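# Transfer 96-well plate from bench spot B1 to nest N1

## Task

Pick up the 96-well plate at bench spot B1 (on the right, seen from the arms' side) and put it in plate nest N1 (on the left). It must lie flat within the nest's locators, and well A1 (at the plate's cut-off corner) must be at the nest corner marked A1. Then open the gripper and withdraw the arm from the plate.

## Robot and tools

Robot: two arms, left_arm and right_arm, each ending in a parallel two-finger gripper. Fingers point along the gripper's own +z axis and close along its y axis. The reported hand position (end_effector_position) is the point between the finger pads, about 1 cm short of the fingertips. The plate has one clipped corner, which is well A1. Seen from behind the arms, B1 is on the right (closer to right_arm, -y side) and N1 on the left (closer to left_arm, +y side).

Frames: results give every gripper pose in one scene frame. Origin is on the table surface midway between the arms, +z up, +x out across the table, left_arm on +y. Poses are printed as end_effector_position (m) and end_effector_quat_wxyz. Bases: left_arm at (+0.039, +0.286, +0.222), right_arm at (-0.050, -0.317, +0.222), both tilted. Printed hand positions can be somewhat wrong, more so when the arm reaches far. The base mounting plates and the metal frame behind the arms are fixed obstacles.

The row format (used by execute_actions rows and by move's target): a single flat list of 14 numbers, each from -1 to 1, covering both arms even if only one moves. Order: left_arm dx, dy, dz, rx, ry, rz, opening, then right_arm dx, dy, dz, rx, ry, rz, opening. The first six per arm are an offset, expressed in that gripper's own axes (not the scene frame), measured from the gripper's pose in the most recent result that showed it; within one reply after the first call, and before any result in the scene has shown it, they are measured from where the robot is when the action begins. Scale: 1.0 equals 0.6 m of translation or 180 degrees of rotation; rx, ry, rz form a single rotation vector. Every row in an action is measured from that same base pose, not from the row before. Opening is not an offset: +1 means fully open (0.094 m), -1 closed. All zeros in the offset means go back to the base pose, not hold still.

execute_actions: argument actions is a list holding at most one item. An empty list just reports the state. {"rows": [...], "steps": n} runs up to 15 rows over up to 15 steps of 1/30 s (default 15), reusing the final row if rows run out. {"steps": n} alone is a wait of up to 300 steps counted from the previous result, including thinking time. Optional pictures (boolean) controls camera images. A rejected call sends nothing.

move: target is one 14-number row as above; speed in m/s from 0.002 to 0.5 (default 0.25), rotation capped at twice that in rad/s. Both grippers travel straight toward their targets, finishing together in 0.5 to 10 s (cut off at 10 s). Openings are sent at the start. No slowing for obstacles or the other arm; grippers lag, can deviate, and can overshoot speed near full extension. Faster contact and aiming further beyond a surface push harder. The result ends with a move: line giving the outcome (done, off_target, moving, held, fault) and any limits (paced = pose clipped; held = some steps were blocked, after which the arm may spurt), plus each gripper's remaining distance. If only one arm is named, the other finished fine.

wait: seconds, 0 to 10; sends nothing new. zoom_image: camera (cam_high, cam_left_wrist, cam_right_wrist) and region [x0, y0, x1, y1] in pixels, at most 504x504, for a sharper crop. read_manual: only licence texts. finished_scene: pass the current scene's number; irreversible, grades whether the plate stays correctly placed.

Result lines: state line per arm with pose; grip_measured is finger opening on the command scale (Joint positions' last number is metres); Hand target shows where the controller is driving; HELD marks steps not sent; pose unreachable means the clearance check altered or blocked that arm's command; too close treats plate and frame half as part of the arm; FAULT and MOTOR HOT / OVER-TEMPERATURE FAULT report stops.

Behaviour to expect: each step the command is clipped to within 70 mm and 16 degrees of the measured pose, and position wins over orientation. After an action ends the arm continues only to its last clipped pose, so long moves need several calls; check reported poses. Arms often settle a centimetre or more low and can drift down under zero offsets; to keep an arm in place, send the offset back to its desired pose in the first call of a reply and zeros later, raising the aim if it sags. Grip readings may be off by about 1 mm per gripper. To hold the plate, command roughly 0.03 below grip_measured; smaller gaps grip more gently. Pad force is about 50 to 62 N.

Avoid: dropping the plate from more than a few millimetres, knocking anything off the table, arms colliding or pressing each other, ramming the plate into the nest locators, and holding a load for long (motors heat; at 90 °C the arm pauses, at 100 °C it goes limp and falls). Loose items may occasionally get nudged by outside pushes; recheck the plate before grasping.

Each tool is called after "Emit:" as a command line: name --argument value for each argument, lists and objects as JSON in quotes; but a table of rows of numbers goes row by row, as --pt "numbers of a row", without its own name.

## Session

Emit:
execute_actions --actions '[]'

Scene clock: 0.00 s of 13200.00 s.
left_arm: end_effector_position=(+0.4348, +0.0259, +0.1637) grip_measured=+1.000 end_effector_quat_wxyz=(+0.125, -0.604, +0.732, -0.290) | right_arm: end_effector_position=(+0.1450, -0.3871, +0.1001) grip_measured=+1.000 end_effector_quat_wxyz=(-0.365, -0.638, +0.673, -0.081)
Joint positions: left_arm=[-0.558  1.759  0.877  0.254 -0.276 -1.882  0.094] | right_arm=[-0.062  1.923  0.758 -0.62   0.558 -1.234  0.094]
Joint velocities: left_arm=[-0.022  0.002 -0.012  0.007 -0.022 -0.022  0.   ] | right_arm=[ 0.012  0.017 -0.007  0.037 -0.007 -0.066  0.   ]
Motor temperatures (°C, as the motors report them): left_arm=[26 26 25 25 26 25] | right_arm=[27 27 27 26 25 27]
Hand target (left_arm): +0.439, +0.024, +0.171; +0.130, -0.602, +0.729, -0.298
Hand target (right_arm): +0.145, -0.387, +0.101; +0.366, +0.639, -0.672, +0.081

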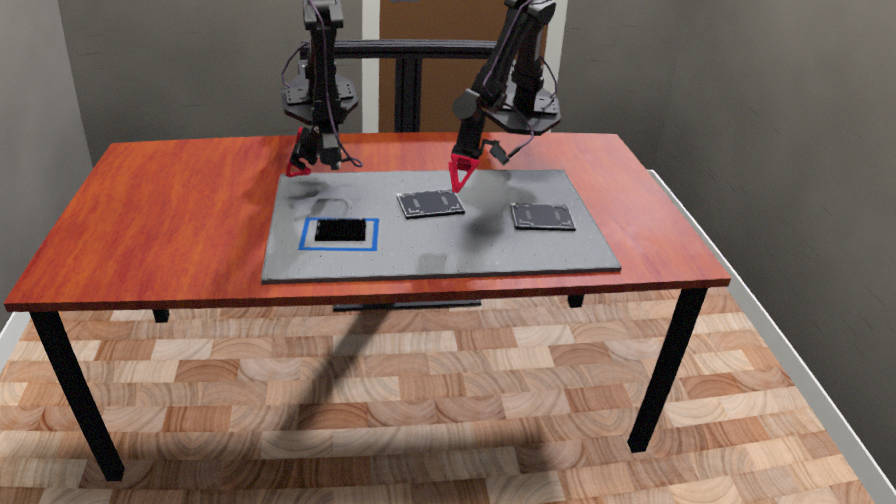

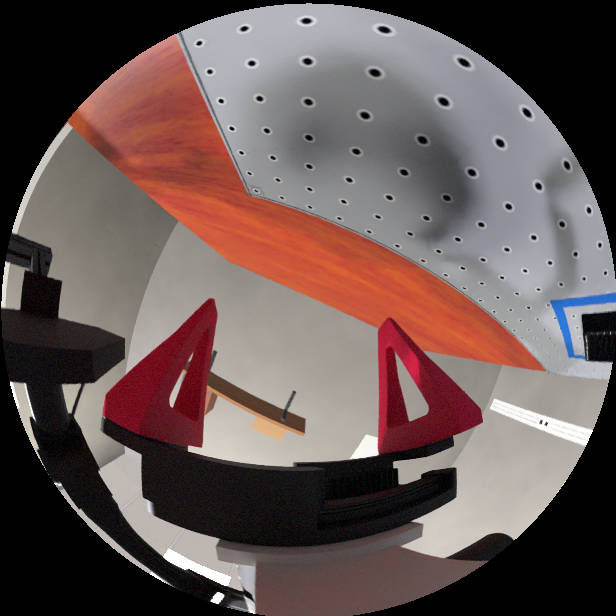

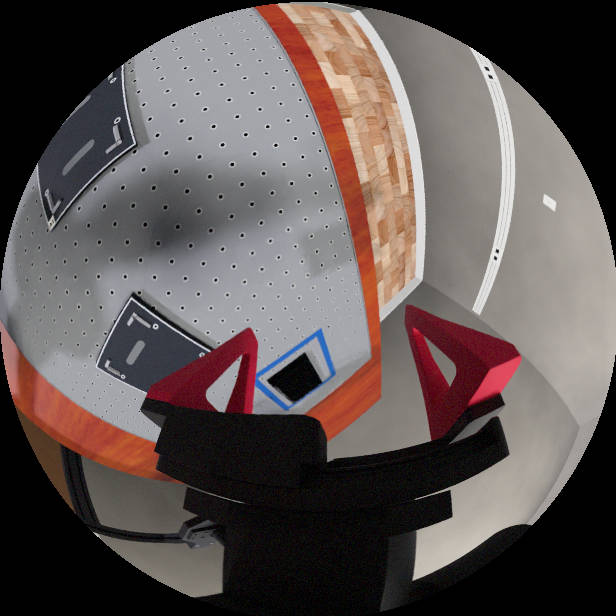

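Emit:
zoom_image --camera "cam_high" --region '[260, 150, 640, 300]'

Emit:
zoom_image --camera "cam_high" --region '[490, 185, 600, 245]'

Emit:
zoom_image --camera "cam_high" --region '[380, 175, 490, 235]'

Emit:
zoom_image --camera "cam_high" --region '[285, 200, 395, 260]'

Region (260, 150, 640, 300) of cam_high's 896x504 image, scaled by 1.326, with more detail than that image has; it fills the top 199 rows of this view, and the rest is white.

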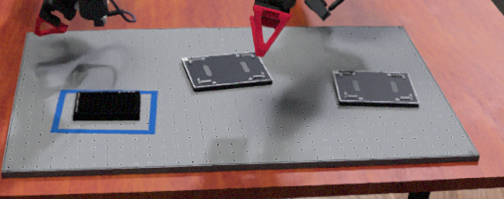

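Region (490, 185, 600, 245) of cam_high's 896x504 image, scaled by 4.582, with more detail than that image has; it fills the top 275 rows of this view, and the rest is white.

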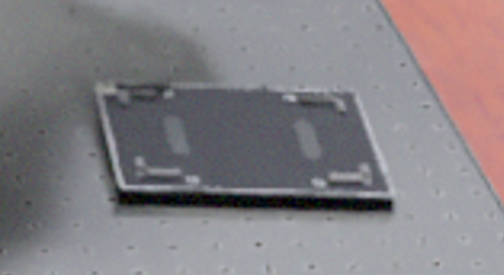

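Region (380, 175, 490, 235) of cam_high's 896x504 image, scaled by 4.582, with more detail than that image has; it fills the top 275 rows of this view, and the rest is white.

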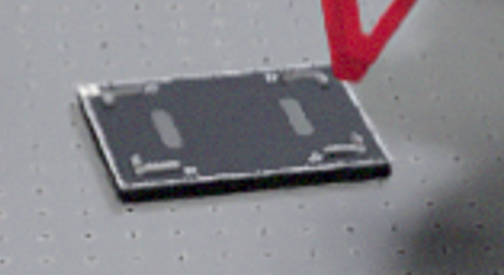

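Region (285, 200, 395, 260) of cam_high's 896x504 image, scaled by 4.582, with more detail than that image has; it fills the top 275 rows of this view, and the rest is white.

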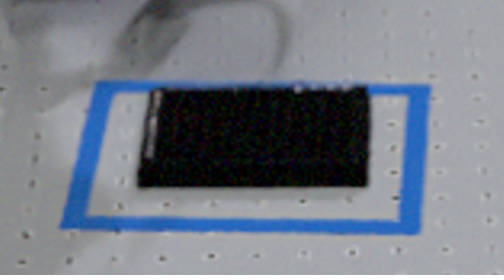

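Emit:
zoom_image --camera "cam_right_wrist" --region '[20, 40, 220, 240]'

Emit:
zoom_image --camera "cam_right_wrist" --region '[80, 270, 360, 430]'

Region (20, 40, 220, 240) of cam_right_wrist's 616x616 image, scaled by 2.520, with more detail than that image has.

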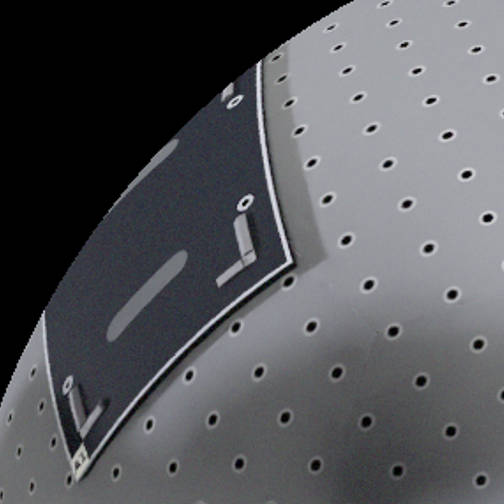

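Region (80, 270, 360, 430) of cam_right_wrist's 616x616 image, scaled by 1.800, with more detail than that image has; it fills the top 288 rows of this view, and the rest is white.

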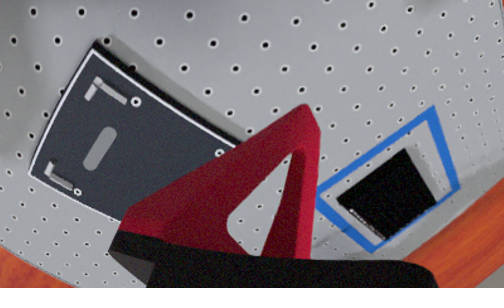

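Emit:
move --target '[-0.3995,0.0668,-0.2489,-0.1903,-0.0757,-0.0587,1,-0.0462,-0.3218,-0.4289,0.131,-0.2059,-0.0161,1]' --speed 0.2

Scene clock: 122.60 s of 13200.00 s.
left_arm: end_effector_position=(+0.3723, +0.2987, +0.2123) grip_measured=+1.000 end_effector_quat_wxyz=(+0.008, +0.708, -0.706, -0.001) | right_arm: end_effector_position=(+0.4167, -0.2574, +0.2019) grip_measured=+1.000 end_effector_quat_wxyz=(-0.003, -0.703, +0.712, -0.013)
Joint positions: left_arm=[ 0.204  1.447  1.039 -0.832  0.053 -1.512  0.094] | right_arm=[-0.04   1.918  1.706 -1.     0.037 -1.421  0.094]
Joint velocities: left_arm=[-0.002  0.012 -0.017  0.022  0.037 -0.037  0.   ] | right_arm=[-0.002 -0.002  0.002 -0.037 -0.066  0.007  0.   ]
Motor temperatures (°C, as the motors report them): left_arm=[26 34 28 28 26 25] | right_arm=[27 32 28 27 26 27]
Hand target (left_arm): +0.378, +0.301, +0.218; +0.005, +0.708, -0.707, +0.002
Hand target (right_arm): +0.418, -0.250, +0.202; -0.001, +0.709, -0.705, +0.002
Off the commanded pose (left_arm): 0.011 m, 1 deg.
Off the commanded pose (right_arm): 0.008 m, 2 deg.
After step 90, 117.00 s passed at rest.
move: off_target (left_arm)

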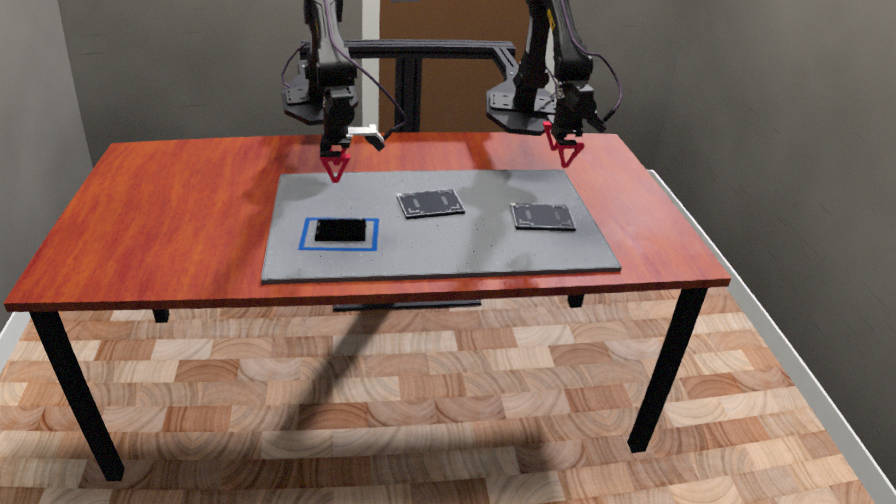

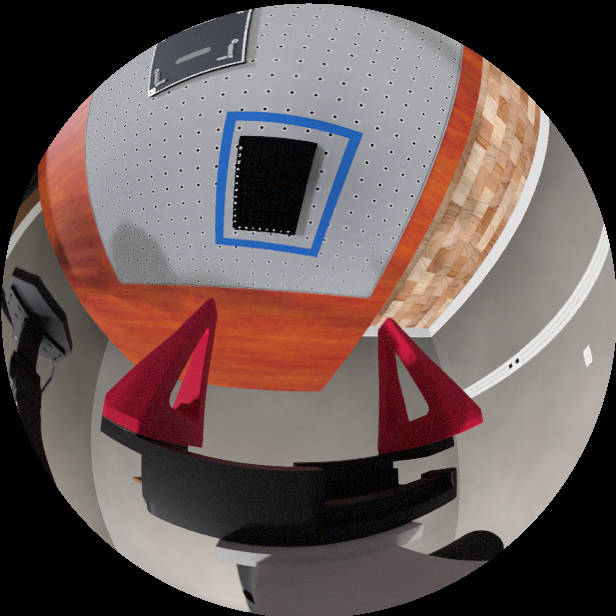

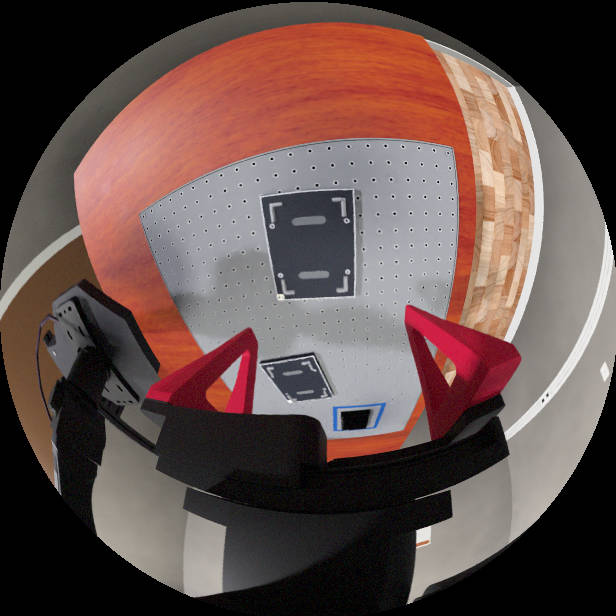

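Emit:
zoom_image --camera "cam_left_wrist" --region '[195, 95, 375, 275]'

Emit:
zoom_image --camera "cam_right_wrist" --region '[235, 170, 385, 320]'

Region (195, 95, 375, 275) of cam_left_wrist's 616x616 image, scaled by 2.800, with more detail than that image has.

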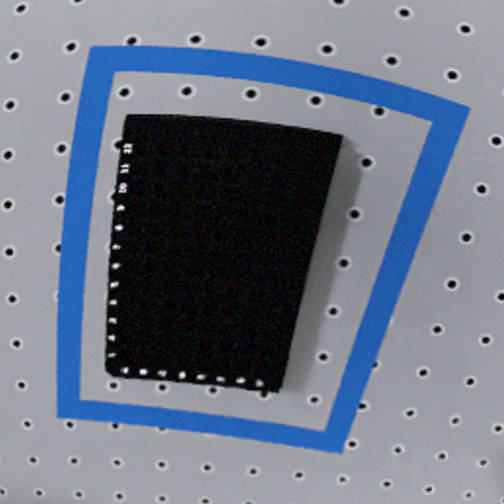

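Region (235, 170, 385, 320) of cam_right_wrist's 616x616 image, scaled by 3.360, with more detail than that image has.

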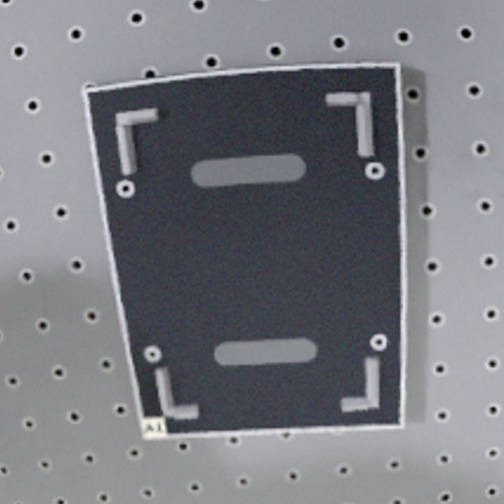

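Emit:
zoom_image --camera "cam_left_wrist" --region '[90, 270, 510, 480]'

Emit:
zoom_image --camera "cam_right_wrist" --region '[120, 280, 540, 490]'

Region (90, 270, 510, 480) of cam_left_wrist's 616x616 image, scaled by 1.200, with more detail than that image has.

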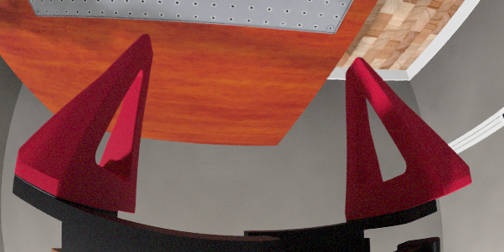

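Region (120, 280, 540, 490) of cam_right_wrist's 616x616 image, scaled by 1.200, with more detail than that image has.

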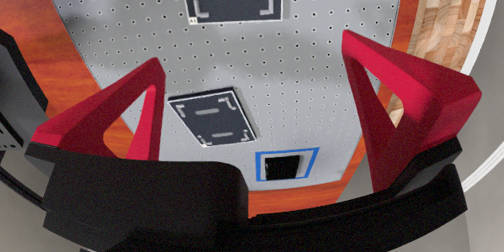

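Emit:
move --target '[0.0478,0.0455,0.1705,0.0041,-0.0032,0.0009,1,-0.0158,0.0842,0.2017,-0.0045,-0.0072,-0.0041,1]' --speed 0.2

Scene clock: 243.97 s of 13200.00 s.
left_arm: end_effector_position=(+0.3453, +0.2680, +0.1125) grip_measured=+1.000 end_effector_quat_wxyz=(+0.007, +0.707, -0.707, +0.004) | right_arm: end_effector_position=(+0.3757, -0.2573, +0.0841) grip_measured=+1.000 end_effector_quat_wxyz=(-0.002, -0.706, +0.709, -0.011)
Joint positions: left_arm=[ 0.082  1.634  0.772 -0.363  0.017 -1.625  0.094] | right_arm=[-0.031  2.024  1.346 -0.535  0.037 -1.421  0.094]
Joint velocities: left_arm=[ 0.002  0.012  0.012 -0.022 -0.022 -0.037  0.   ] | right_arm=[-0.017 -0.002 -0.017 -0.022  0.022  0.022  0.   ]
Motor temperatures (°C, as the motors report them): left_arm=[26 33 31 26 26 25] | right_arm=[27 39 32 26 26 27]
Hand target (left_arm): +0.344, +0.269, +0.111; +0.000, +0.707, -0.707, -0.000
Hand target (right_arm): +0.369, -0.251, +0.080; +0.001, +0.707, -0.707, +0.000
Off the commanded pose (left_arm): 0.003 m, 1 deg.
Off the commanded pose (right_arm): 0.011 m, 1 deg.
After step 90, 117.00 s passed at rest.
move: off_target (right_arm)

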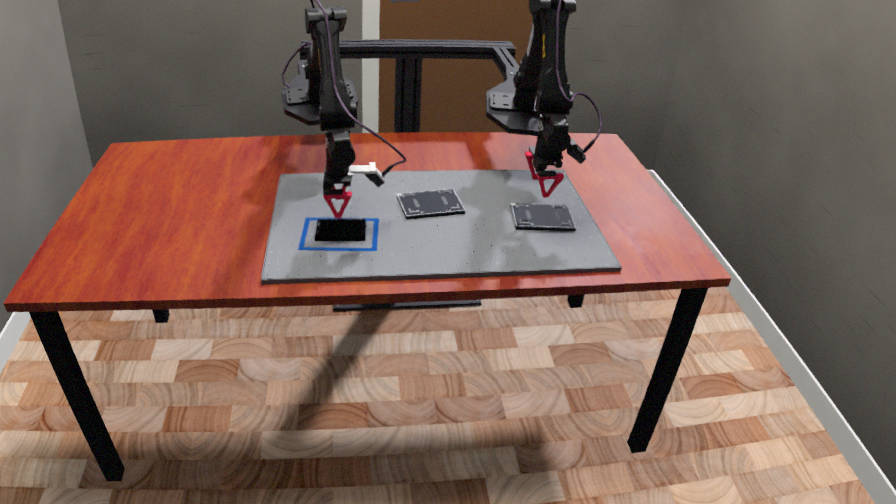

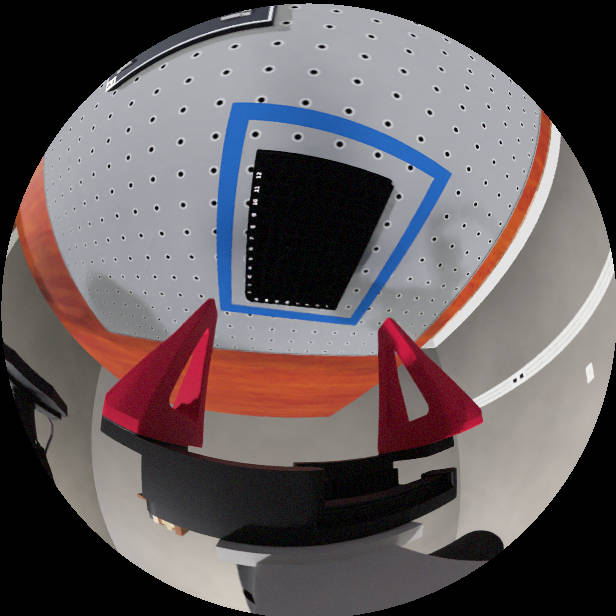

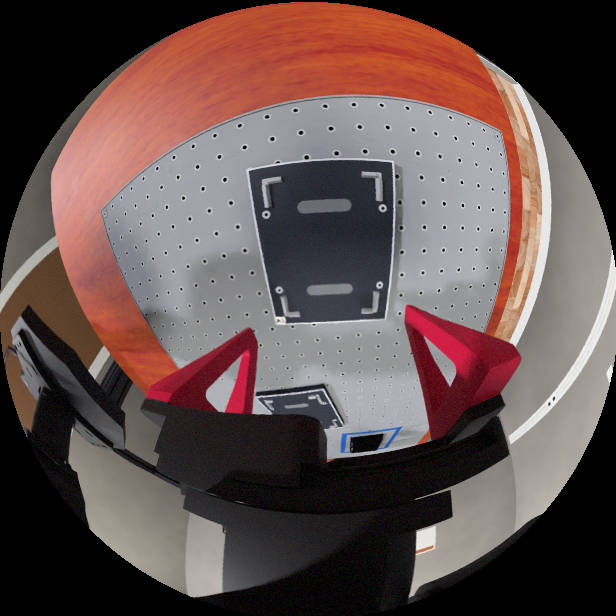

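Emit:
zoom_image --camera "cam_left_wrist" --region '[190, 90, 470, 340]'

Emit:
zoom_image --camera "cam_right_wrist" --region '[225, 140, 435, 345]'

Region (190, 90, 470, 340) of cam_left_wrist's 616x616 image, scaled by 1.800, with more detail than that image has; it fills the top 450 rows of this view, and the rest is white.

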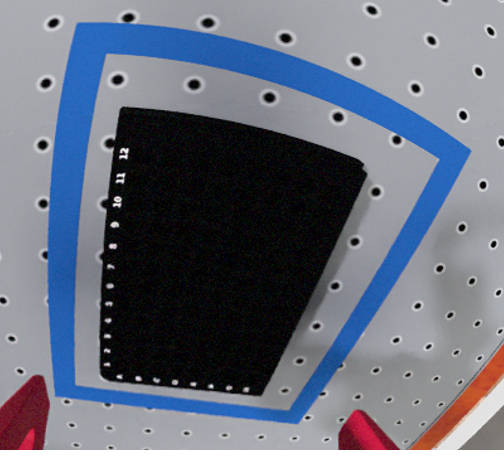

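Region (225, 140, 435, 345) of cam_right_wrist's 616x616 image, scaled by 2.400, with more detail than that image has; it fills the top 492 rows of this view, and the rest is white.

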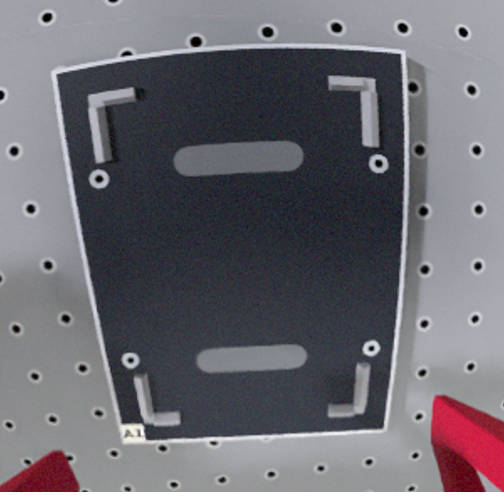

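Emit:
move --target '[0,0,-0.002,0,0,0,1,0,-0.005,0.0733,-0.0041,-0.0059,-0.008,1]' --speed 0.1

Scene clock: 365.03 s of 13200.00 s.
left_arm: end_effector_position=(+0.3458, +0.2680, +0.1125) grip_measured=+1.000 end_effector_quat_wxyz=(+0.006, +0.708, -0.707, +0.005) | right_arm: end_effector_position=(+0.3704, -0.2562, +0.0408) grip_measured=+1.000 end_effector_quat_wxyz=(-0.011, -0.716, +0.698, -0.000)
Joint positions: left_arm=[ 0.082  1.634  0.772 -0.361  0.017 -1.625  0.094] | right_arm=[-0.031  2.15   1.366 -0.457  0.03  -1.449  0.094]
Joint velocities: left_arm=[-0.002  0.012  0.017 -0.051  0.022 -0.022  0.   ] | right_arm=[-0.002  0.007  0.007 -0.007  0.051 -0.051  0.   ]
Motor temperatures (°C, as the motors report them): left_arm=[26 34 28 25 26 25] | right_arm=[27 42 30 26 25 27]
Hand target (left_arm): +0.345, +0.268, +0.114; +0.007, +0.707, -0.707, +0.004
Hand target (right_arm): +0.380, -0.258, +0.041; -0.000, +0.714, -0.700, +0.001
Off the commanded pose (left_arm): 0.001 m, 0 deg.
Off the commanded pose (right_arm): 0.009 m, 1 deg.
After step 90, 117.00 s passed at rest.
move: done

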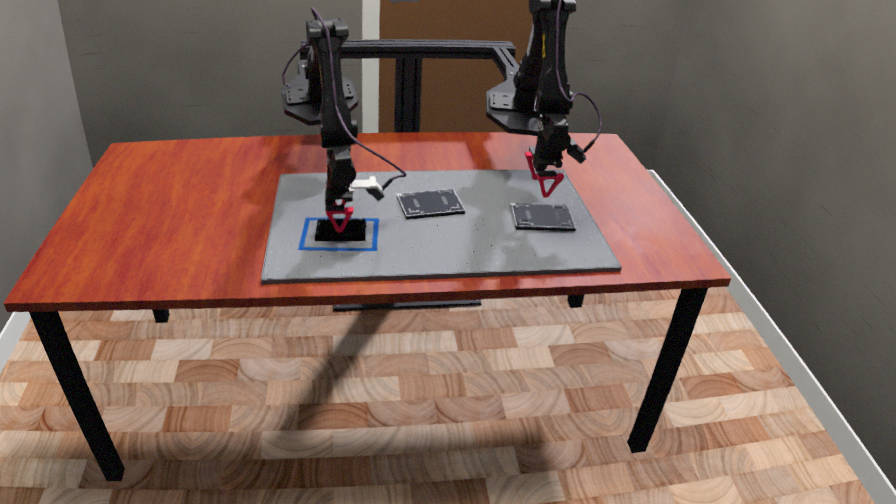

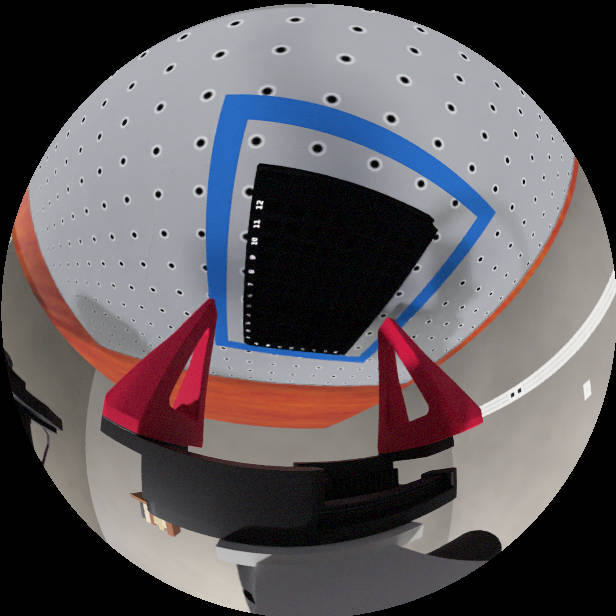

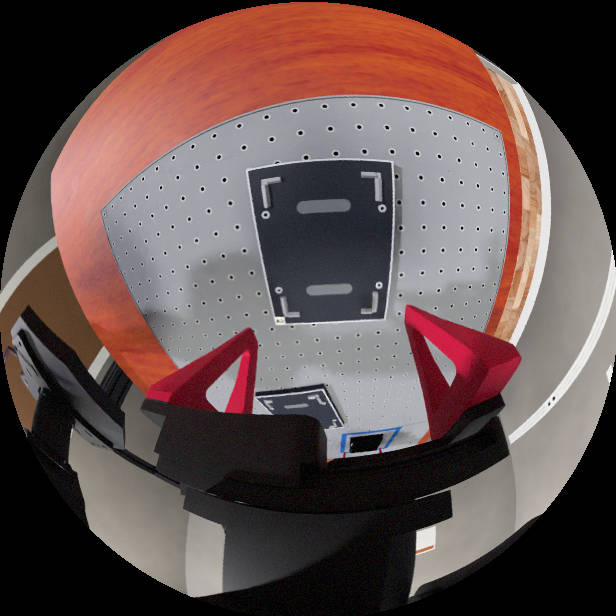

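Emit:
zoom_image --camera "cam_left_wrist" --region '[180, 140, 460, 380]'

Emit:
zoom_image --camera "cam_high" --region '[285, 160, 405, 260]'

Region (180, 140, 460, 380) of cam_left_wrist's 616x616 image, scaled by 1.800, with more detail than that image has; it fills the top 432 rows of this view, and the rest is white.

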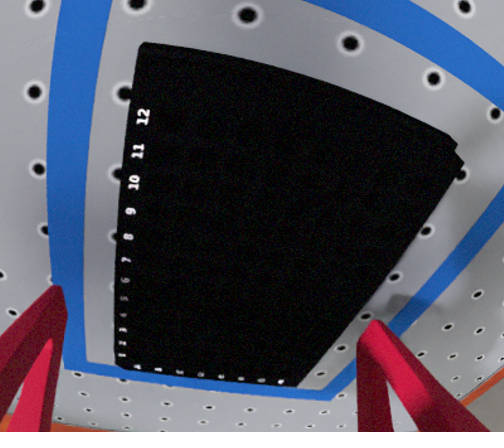

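Region (285, 160, 405, 260) of cam_high's 896x504 image, scaled by 4.200, with more detail than that image has.

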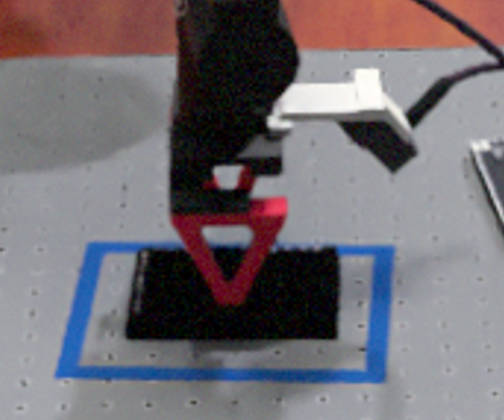

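Emit:
move --target '[0,0,-0.002,0,0,0,1,0.003,-0.031,0.018,0.0055,-0.0045,0.0018,1]' --speed 0.05

Scene clock: 417.27 s of 13200.00 s.
left_arm: end_effector_position=(+0.3458, +0.2680, +0.1125) grip_measured=+1.000 end_effector_quat_wxyz=(+0.006, +0.708, -0.707, +0.005) | right_arm: end_effector_position=(+0.3815, -0.2571, +0.0324) grip_measured=+1.000 end_effector_quat_wxyz=(-0.008, -0.714, +0.700, -0.004)
Joint positions: left_arm=[ 0.082  1.634  0.772 -0.361  0.017 -1.625  0.094] | right_arm=[-0.036  2.196  1.42  -0.456  0.03  -1.449  0.094]
Joint velocities: left_arm=[-0.017  0.007 -0.012 -0.037  0.007 -0.037  0.   ] | right_arm=[-0.027  0.007  0.012  0.022 -0.037  0.037  0.   ]
Motor temperatures (°C, as the motors report them): left_arm=[26 34 29 25 26 25] | right_arm=[27 43 32 26 25 27]
Hand target (left_arm): +0.346, +0.268, +0.114; +0.006, +0.708, -0.707, +0.005
Hand target (right_arm): +0.389, -0.258, +0.030; -0.000, +0.714, -0.700, +0.002
Off the commanded pose (left_arm): 0.001 m, 0 deg.
Off the commanded pose (right_arm): 0.008 m, 1 deg.
After step 90, 48.43 s passed at rest.
move: done

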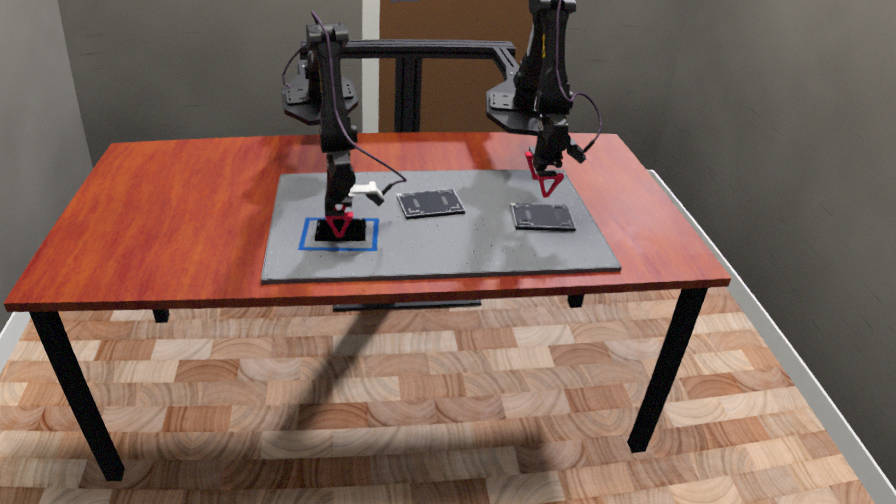

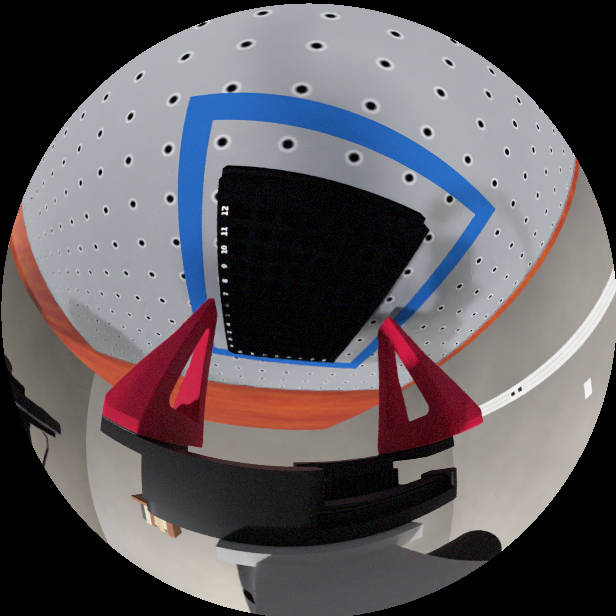

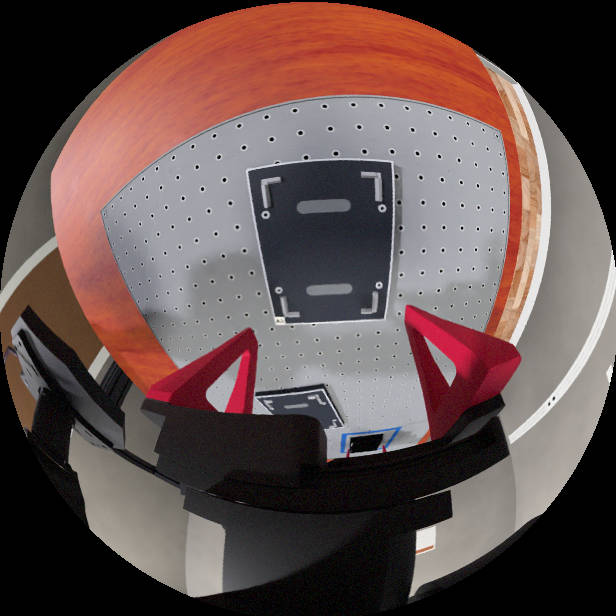

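Emit:
zoom_image --camera "cam_left_wrist" --region '[170, 140, 450, 390]'

Region (170, 140, 450, 390) of cam_left_wrist's 616x616 image, scaled by 1.800, with more detail than that image has; it fills the top 450 rows of this view, and the rest is white.

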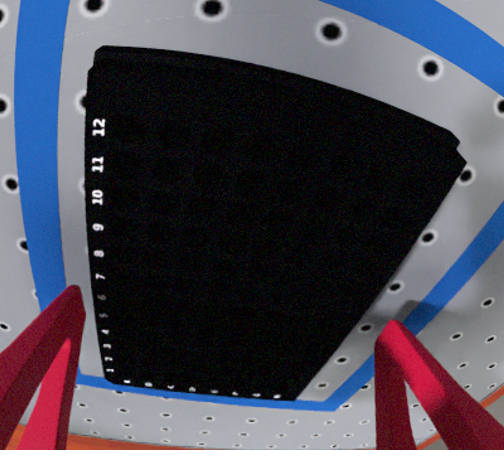

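Emit:
move --target '[0,0,-0.002,0,0,0,1,0.0017,-0.0108,0.0323,0.0018,-0.0054,0,1]' --speed 0.03

Scene clock: 455.40 s of 13200.00 s.
left_arm: end_effector_position=(+0.3458, +0.2680, +0.1125) grip_measured=+1.000 end_effector_quat_wxyz=(+0.006, +0.708, -0.707, +0.005) | right_arm: end_effector_position=(+0.3803, -0.2568, +0.0176) grip_measured=+1.000 end_effector_quat_wxyz=(-0.010, -0.715, +0.699, -0.001)
Joint positions: left_arm=[ 0.082  1.634  0.772 -0.361  0.017 -1.625  0.094] | right_arm=[-0.036  2.24   1.434 -0.43   0.028 -1.452  0.094]
Joint velocities: left_arm=[-0.007 -0.012 -0.012 -0.022  0.022  0.022  0.   ] | right_arm=[-0.007 -0.022  0.002  0.037  0.037  0.037  0.   ]
Motor temperatures (°C, as the motors report them): left_arm=[26 35 29 25 26 25] | right_arm=[27 43 32 26 25 27]
Hand target (left_arm): +0.346, +0.268, +0.114; +0.006, +0.708, -0.707, +0.005
Hand target (right_arm): +0.388, -0.258, +0.013; -0.000, +0.714, -0.700, -0.000
Off the commanded pose (left_arm): 0.001 m, 0 deg.
Off the commanded pose (right_arm): 0.009 m, 1 deg.
After step 90, 34.13 s passed at rest.
move: done

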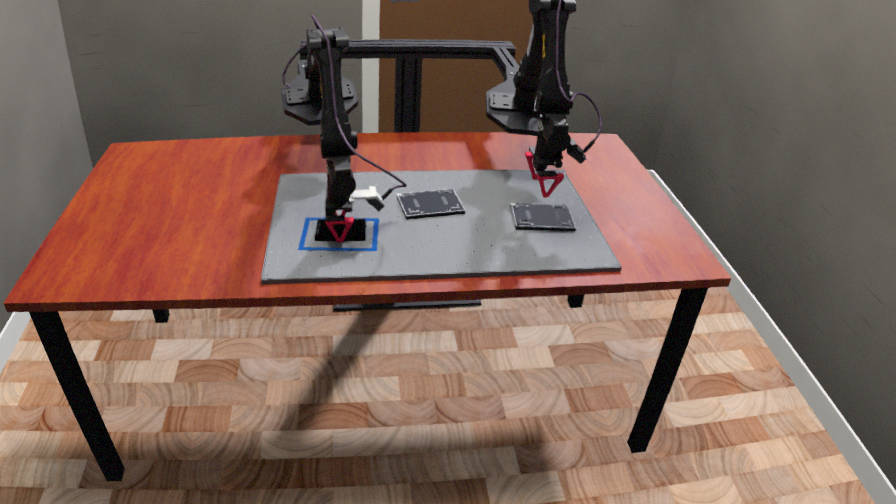

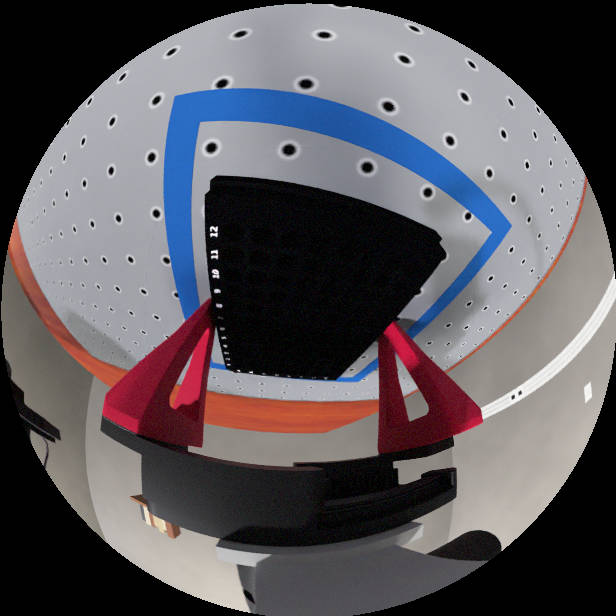

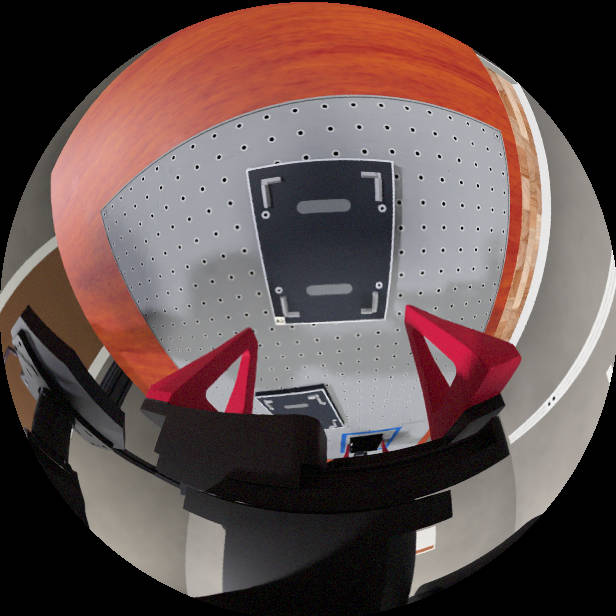

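Emit:
zoom_image --camera "cam_left_wrist" --region '[170, 160, 460, 400]'

Emit:
zoom_image --camera "cam_high" --region '[295, 190, 385, 260]'

Region (170, 160, 460, 400) of cam_left_wrist's 616x616 image, scaled by 1.738, with more detail than that image has; it fills the top 417 rows of this view, and the rest is white.

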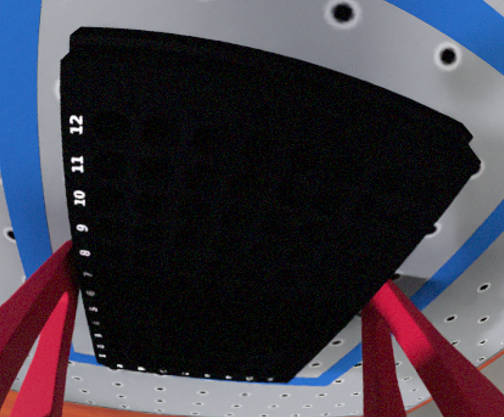

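Region (295, 190, 385, 260) of cam_high's 896x504 image, scaled by 5.600, with more detail than that image has.

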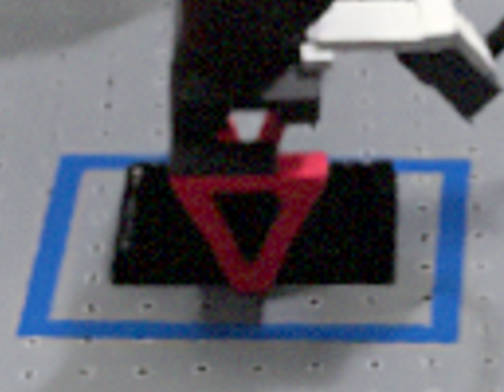

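Emit:
execute_actions --actions '[{"rows": [[0,0,-0.002,0,0,0,1,0,0,0,0,0,0,0.79]], "steps": 15}]'

Scene clock: 486.77 s of 13200.00 s.
left_arm: end_effector_position=(+0.3458, +0.2680, +0.1125) grip_measured=+1.000 end_effector_quat_wxyz=(+0.006, +0.708, -0.707, +0.005) | right_arm: end_effector_position=(+0.3802, -0.2568, +0.0176) grip_measured=+0.802 end_effector_quat_wxyz=(-0.010, -0.715, +0.699, -0.001)
Joint positions: left_arm=[ 0.082  1.634  0.772 -0.361  0.017 -1.625  0.094] | right_arm=[-0.036  2.24   1.434 -0.431  0.028 -1.453  0.085]
Joint velocities: left_arm=[ 0.002  0.002  0.007 -0.037 -0.066  0.051  0.   ] | right_arm=[-0.017 -0.022 -0.022  0.007 -0.022  0.022 -0.   ]
Motor temperatures (°C, as the motors report them): left_arm=[26 35 29 25 26 25] | right_arm=[27 44 32 26 25 27]
Hand target (left_arm): +0.346, +0.268, +0.114; +0.006, +0.708, -0.707, +0.005
Hand target (right_arm): +0.380, -0.257, +0.018; +0.010, +0.715, -0.699, +0.001
Off the commanded pose (left_arm): 0.001 m, 0 deg.
Off the commanded pose (right_arm): 0.000 m, 0 deg.
Steps of this call (steps 1 to 90: nothing new was sent; then 27.87 s passed at rest; steps 91 to 105: all 15 steps of this action). Readings (end_effector_position):
91: left_arm (+0.3458, +0.2680, +0.1125) | right_arm (+0.3803, -0.2568, +0.0176)
92: left_arm (+0.3458, +0.2680, +0.1125) | right_arm (+0.3802, -0.2568, +0.0176)
94: left_arm (+0.3458, +0.2680, +0.1125) | right_arm (+0.3802, -0.2568, +0.0176)
98: left_arm (+0.3458, +0.2680, +0.1125) | right_arm (+0.3802, -0.2568, +0.0176)
105: the state above

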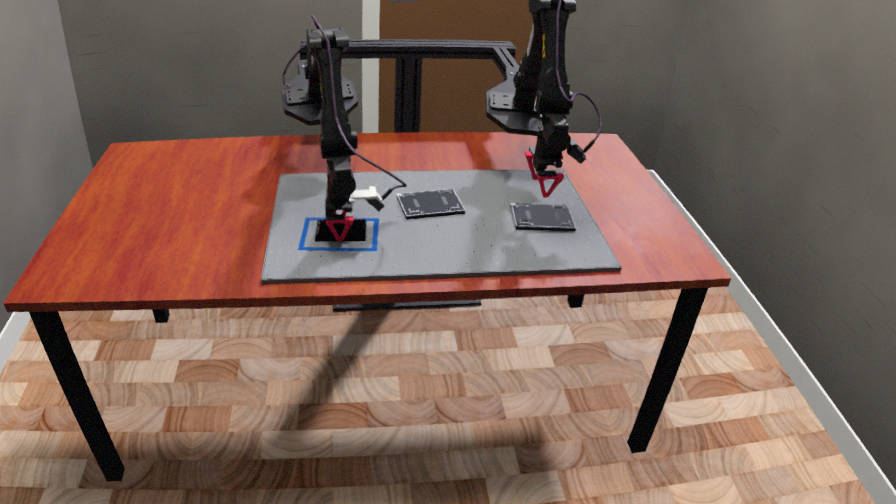

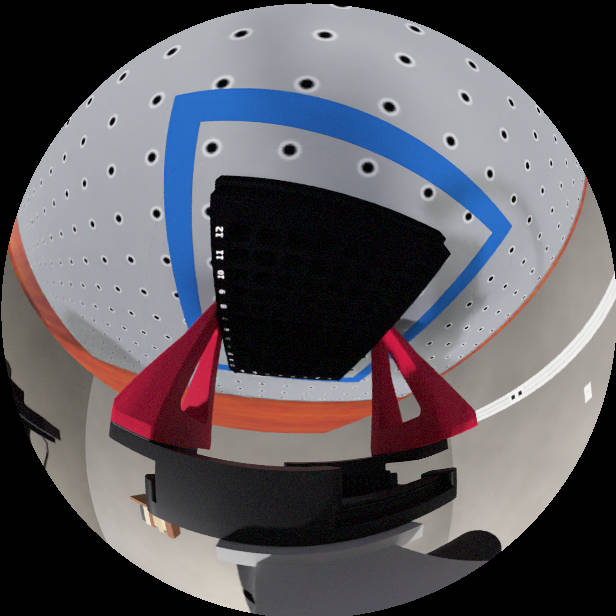

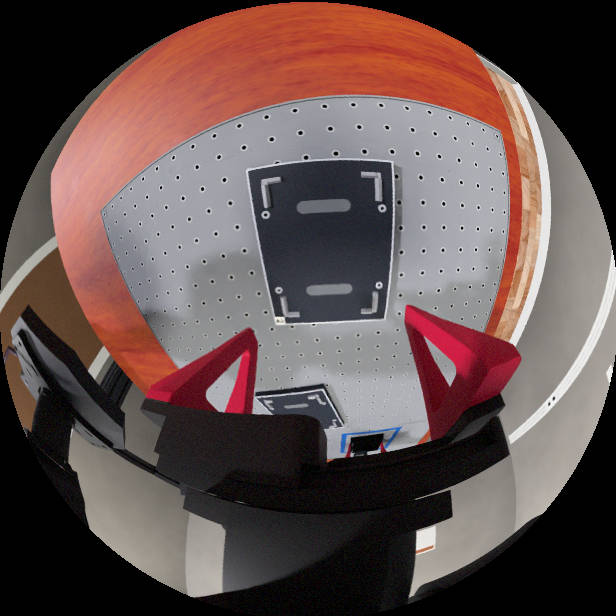

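Emit:
execute_actions --actions '[{"rows": [[0,0,-0.002,0,0,0,1,0,0,0,0,0,0,0.77]], "steps": 10}]' --pictures false

Scene clock: 492.87 s of 13200.00 s.
left_arm: end_effector_position=(+0.3458, +0.2680, +0.1125) grip_measured=+1.000 end_effector_quat_wxyz=(+0.006, +0.708, -0.707, +0.005) | right_arm: end_effector_position=(+0.3802, -0.2568, +0.0176) grip_measured=+0.786 end_effector_quat_wxyz=(-0.010, -0.715, +0.699, -0.001)
Joint positions: left_arm=[ 0.082  1.634  0.772 -0.361  0.017 -1.625  0.094] | right_arm=[-0.036  2.24   1.434 -0.431  0.028 -1.453  0.084]
Joint velocities: left_arm=[-0.007 -0.007 -0.012 -0.037  0.007  0.022  0.   ] | right_arm=[-0.007  0.007  0.017 -0.007 -0.081  0.007 -0.001]
Motor temperatures (°C, as the motors report them): left_arm=[26 35 29 25 26 25] | right_arm=[27 44 32 26 25 27]
Hand target (left_arm): +0.346, +0.268, +0.114; +0.006, +0.708, -0.707, +0.005
Hand target (right_arm): +0.380, -0.257, +0.018; +0.010, +0.715, -0.699, +0.001
Off the commanded pose (left_arm): 0.001 m, 0 deg.
Off the commanded pose (right_arm): 0.000 m, 0 deg.
Steps of this call (steps 1 to 90: nothing new was sent; then 2.77 s passed at rest; steps 91 to 100: all 10 steps of this action). Readings (end_effector_position):
91: left_arm (+0.3458, +0.2680, +0.1125) | right_arm (+0.3802, -0.2568, +0.0176)
92: left_arm (+0.3458, +0.2680, +0.1125) | right_arm (+0.3802, -0.2568, +0.0176)
94: left_arm (+0.3458, +0.2680, +0.1125) | right_arm (+0.3802, -0.2568, +0.0176)
98: left_arm (+0.3458, +0.2680, +0.1125) | right_arm (+0.3802, -0.2568, +0.0176)
100: the state above

Emit:
execute_actions --actions '[{"rows": [[0,0,-0.002,0,0,0,1,0,0,0,0,0,0,0.74]], "steps": 15}]' --pictures false

Scene clock: 502.13 s of 13200.00 s.
left_arm: end_effector_position=(+0.3458, +0.2680, +0.1125) grip_measured=+1.000 end_effector_quat_wxyz=(+0.006, +0.708, -0.707, +0.005) | right_arm: end_effector_position=(+0.3802, -0.2568, +0.0176) grip_measured=+0.771 end_effector_quat_wxyz=(-0.010, -0.715, +0.699, -0.001)
Joint positions: left_arm=[ 0.082  1.634  0.772 -0.361  0.017 -1.625  0.094] | right_arm=[-0.036  2.24   1.434 -0.431  0.028 -1.453  0.083]
Joint velocities: left_arm=[ 0.002  0.007 -0.002 -0.022  0.051 -0.081  0.   ] | right_arm=[ 0.007 -0.007 -0.017  0.007 -0.037 -0.007 -0.002]
Motor temperatures (°C, as the motors report them): left_arm=[26 35 29 25 26 25] | right_arm=[27 45 31 26 25 27]
Hand target (left_arm): +0.346, +0.268, +0.114; +0.006, +0.708, -0.707, +0.005
Hand target (right_arm): +0.380, -0.257, +0.018; +0.010, +0.715, -0.699, +0.001
Off the commanded pose (left_arm): 0.001 m, 0 deg.
Off the commanded pose (right_arm): 0.000 m, 0 deg.
Steps of this call (steps 1 to 90: nothing new was sent; then 5.77 s passed at rest; steps 91 to 105: all 15 steps of this action). Readings (end_effector_position):
91: left_arm (+0.3458, +0.2680, +0.1125) | right_arm (+0.3802, -0.2568, +0.0176)
92: left_arm (+0.3458, +0.2680, +0.1125) | right_arm (+0.3802, -0.2568, +0.0176)
94: left_arm (+0.3458, +0.2680, +0.1125) | right_arm (+0.3802, -0.2568, +0.0176)
98: left_arm (+0.3458, +0.2680, +0.1125) | right_arm (+0.3802, -0.2568, +0.0176)
105: the state above

Emit:
execute_actions --actions '[]'

Scene clock: 506.43 s of 13200.00 s.
left_arm: end_effector_position=(+0.3458, +0.2680, +0.1125) grip_measured=+1.000 end_effector_quat_wxyz=(+0.006, +0.708, -0.707, +0.005) | right_arm: end_effector_position=(+0.3802, -0.2568, +0.0176) grip_measured=+0.771 end_effector_quat_wxyz=(-0.010, -0.715, +0.699, -0.001)
Joint positions: left_arm=[ 0.082  1.634  0.772 -0.361  0.017 -1.625  0.094] | right_arm=[-0.036  2.24   1.434 -0.431  0.028 -1.453  0.083]
Joint velocities: left_arm=[ 0.007  0.007  0.002 -0.022 -0.051 -0.037  0.   ] | right_arm=[-0.012  0.007  0.007 -0.051 -0.037 -0.037 -0.   ]
Motor temperatures (°C, as the motors report them): left_arm=[26 35 29 25 26 25] | right_arm=[27 46 31 26 25 27]
Hand target (left_arm): +0.346, +0.268, +0.114; +0.006, +0.708, -0.707, +0.005
Hand target (right_arm): +0.380, -0.257, +0.018; +0.010, +0.715, -0.699, +0.001
Off the commanded pose (left_arm): 0.001 m, 0 deg.
Off the commanded pose (right_arm): 0.000 m, 0 deg.
Steps of this call (steps 1 to 90: nothing new was sent; then 1.30 s passed at rest). Readings (end_effector_position):
1: left_arm (+0.3458, +0.2680, +0.1125) | right_arm (+0.3802, -0.2568, +0.0176)
2: left_arm (+0.3458, +0.2680, +0.1125) | right_arm (+0.3802, -0.2568, +0.0176)
4: left_arm (+0.3458, +0.2680, +0.1125) | right_arm (+0.3802, -0.2568, +0.0176)
8: left_arm (+0.3458, +0.2680, +0.1125) | right_arm (+0.3802, -0.2568, +0.0176)
90: the state above

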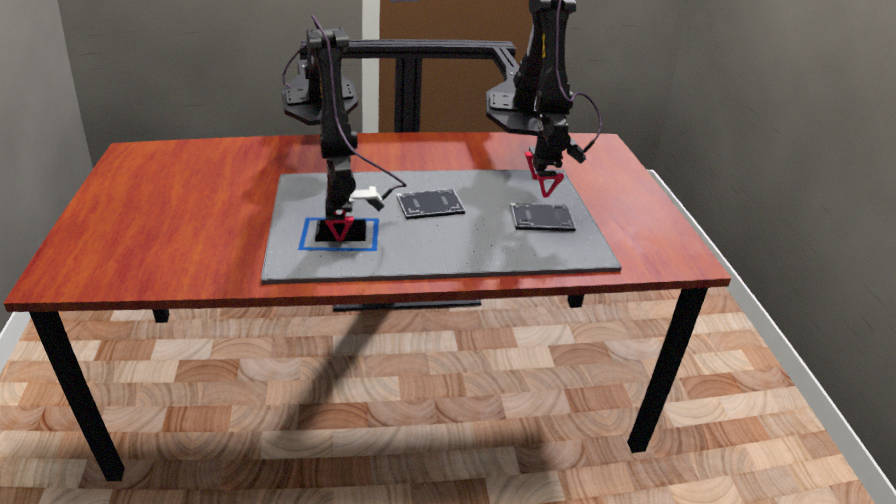

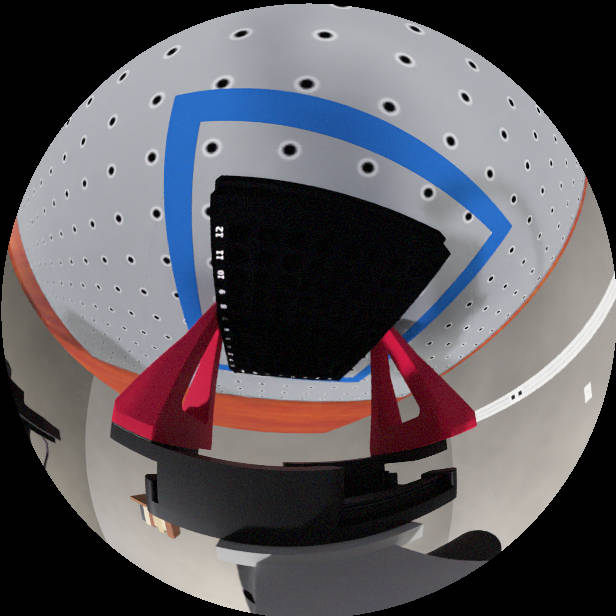

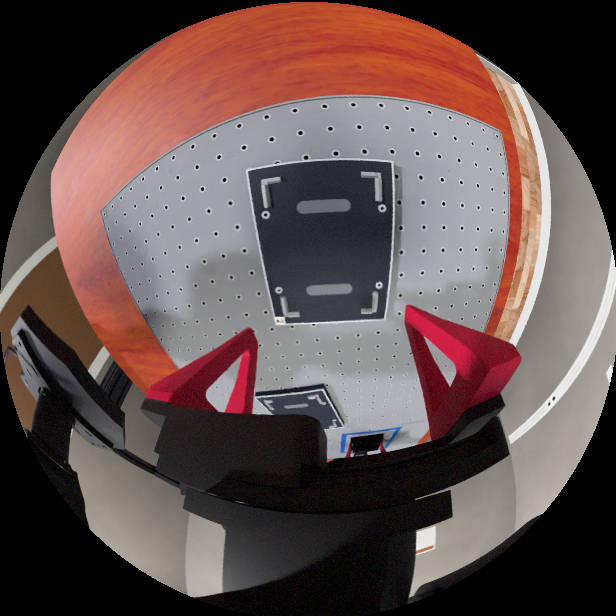

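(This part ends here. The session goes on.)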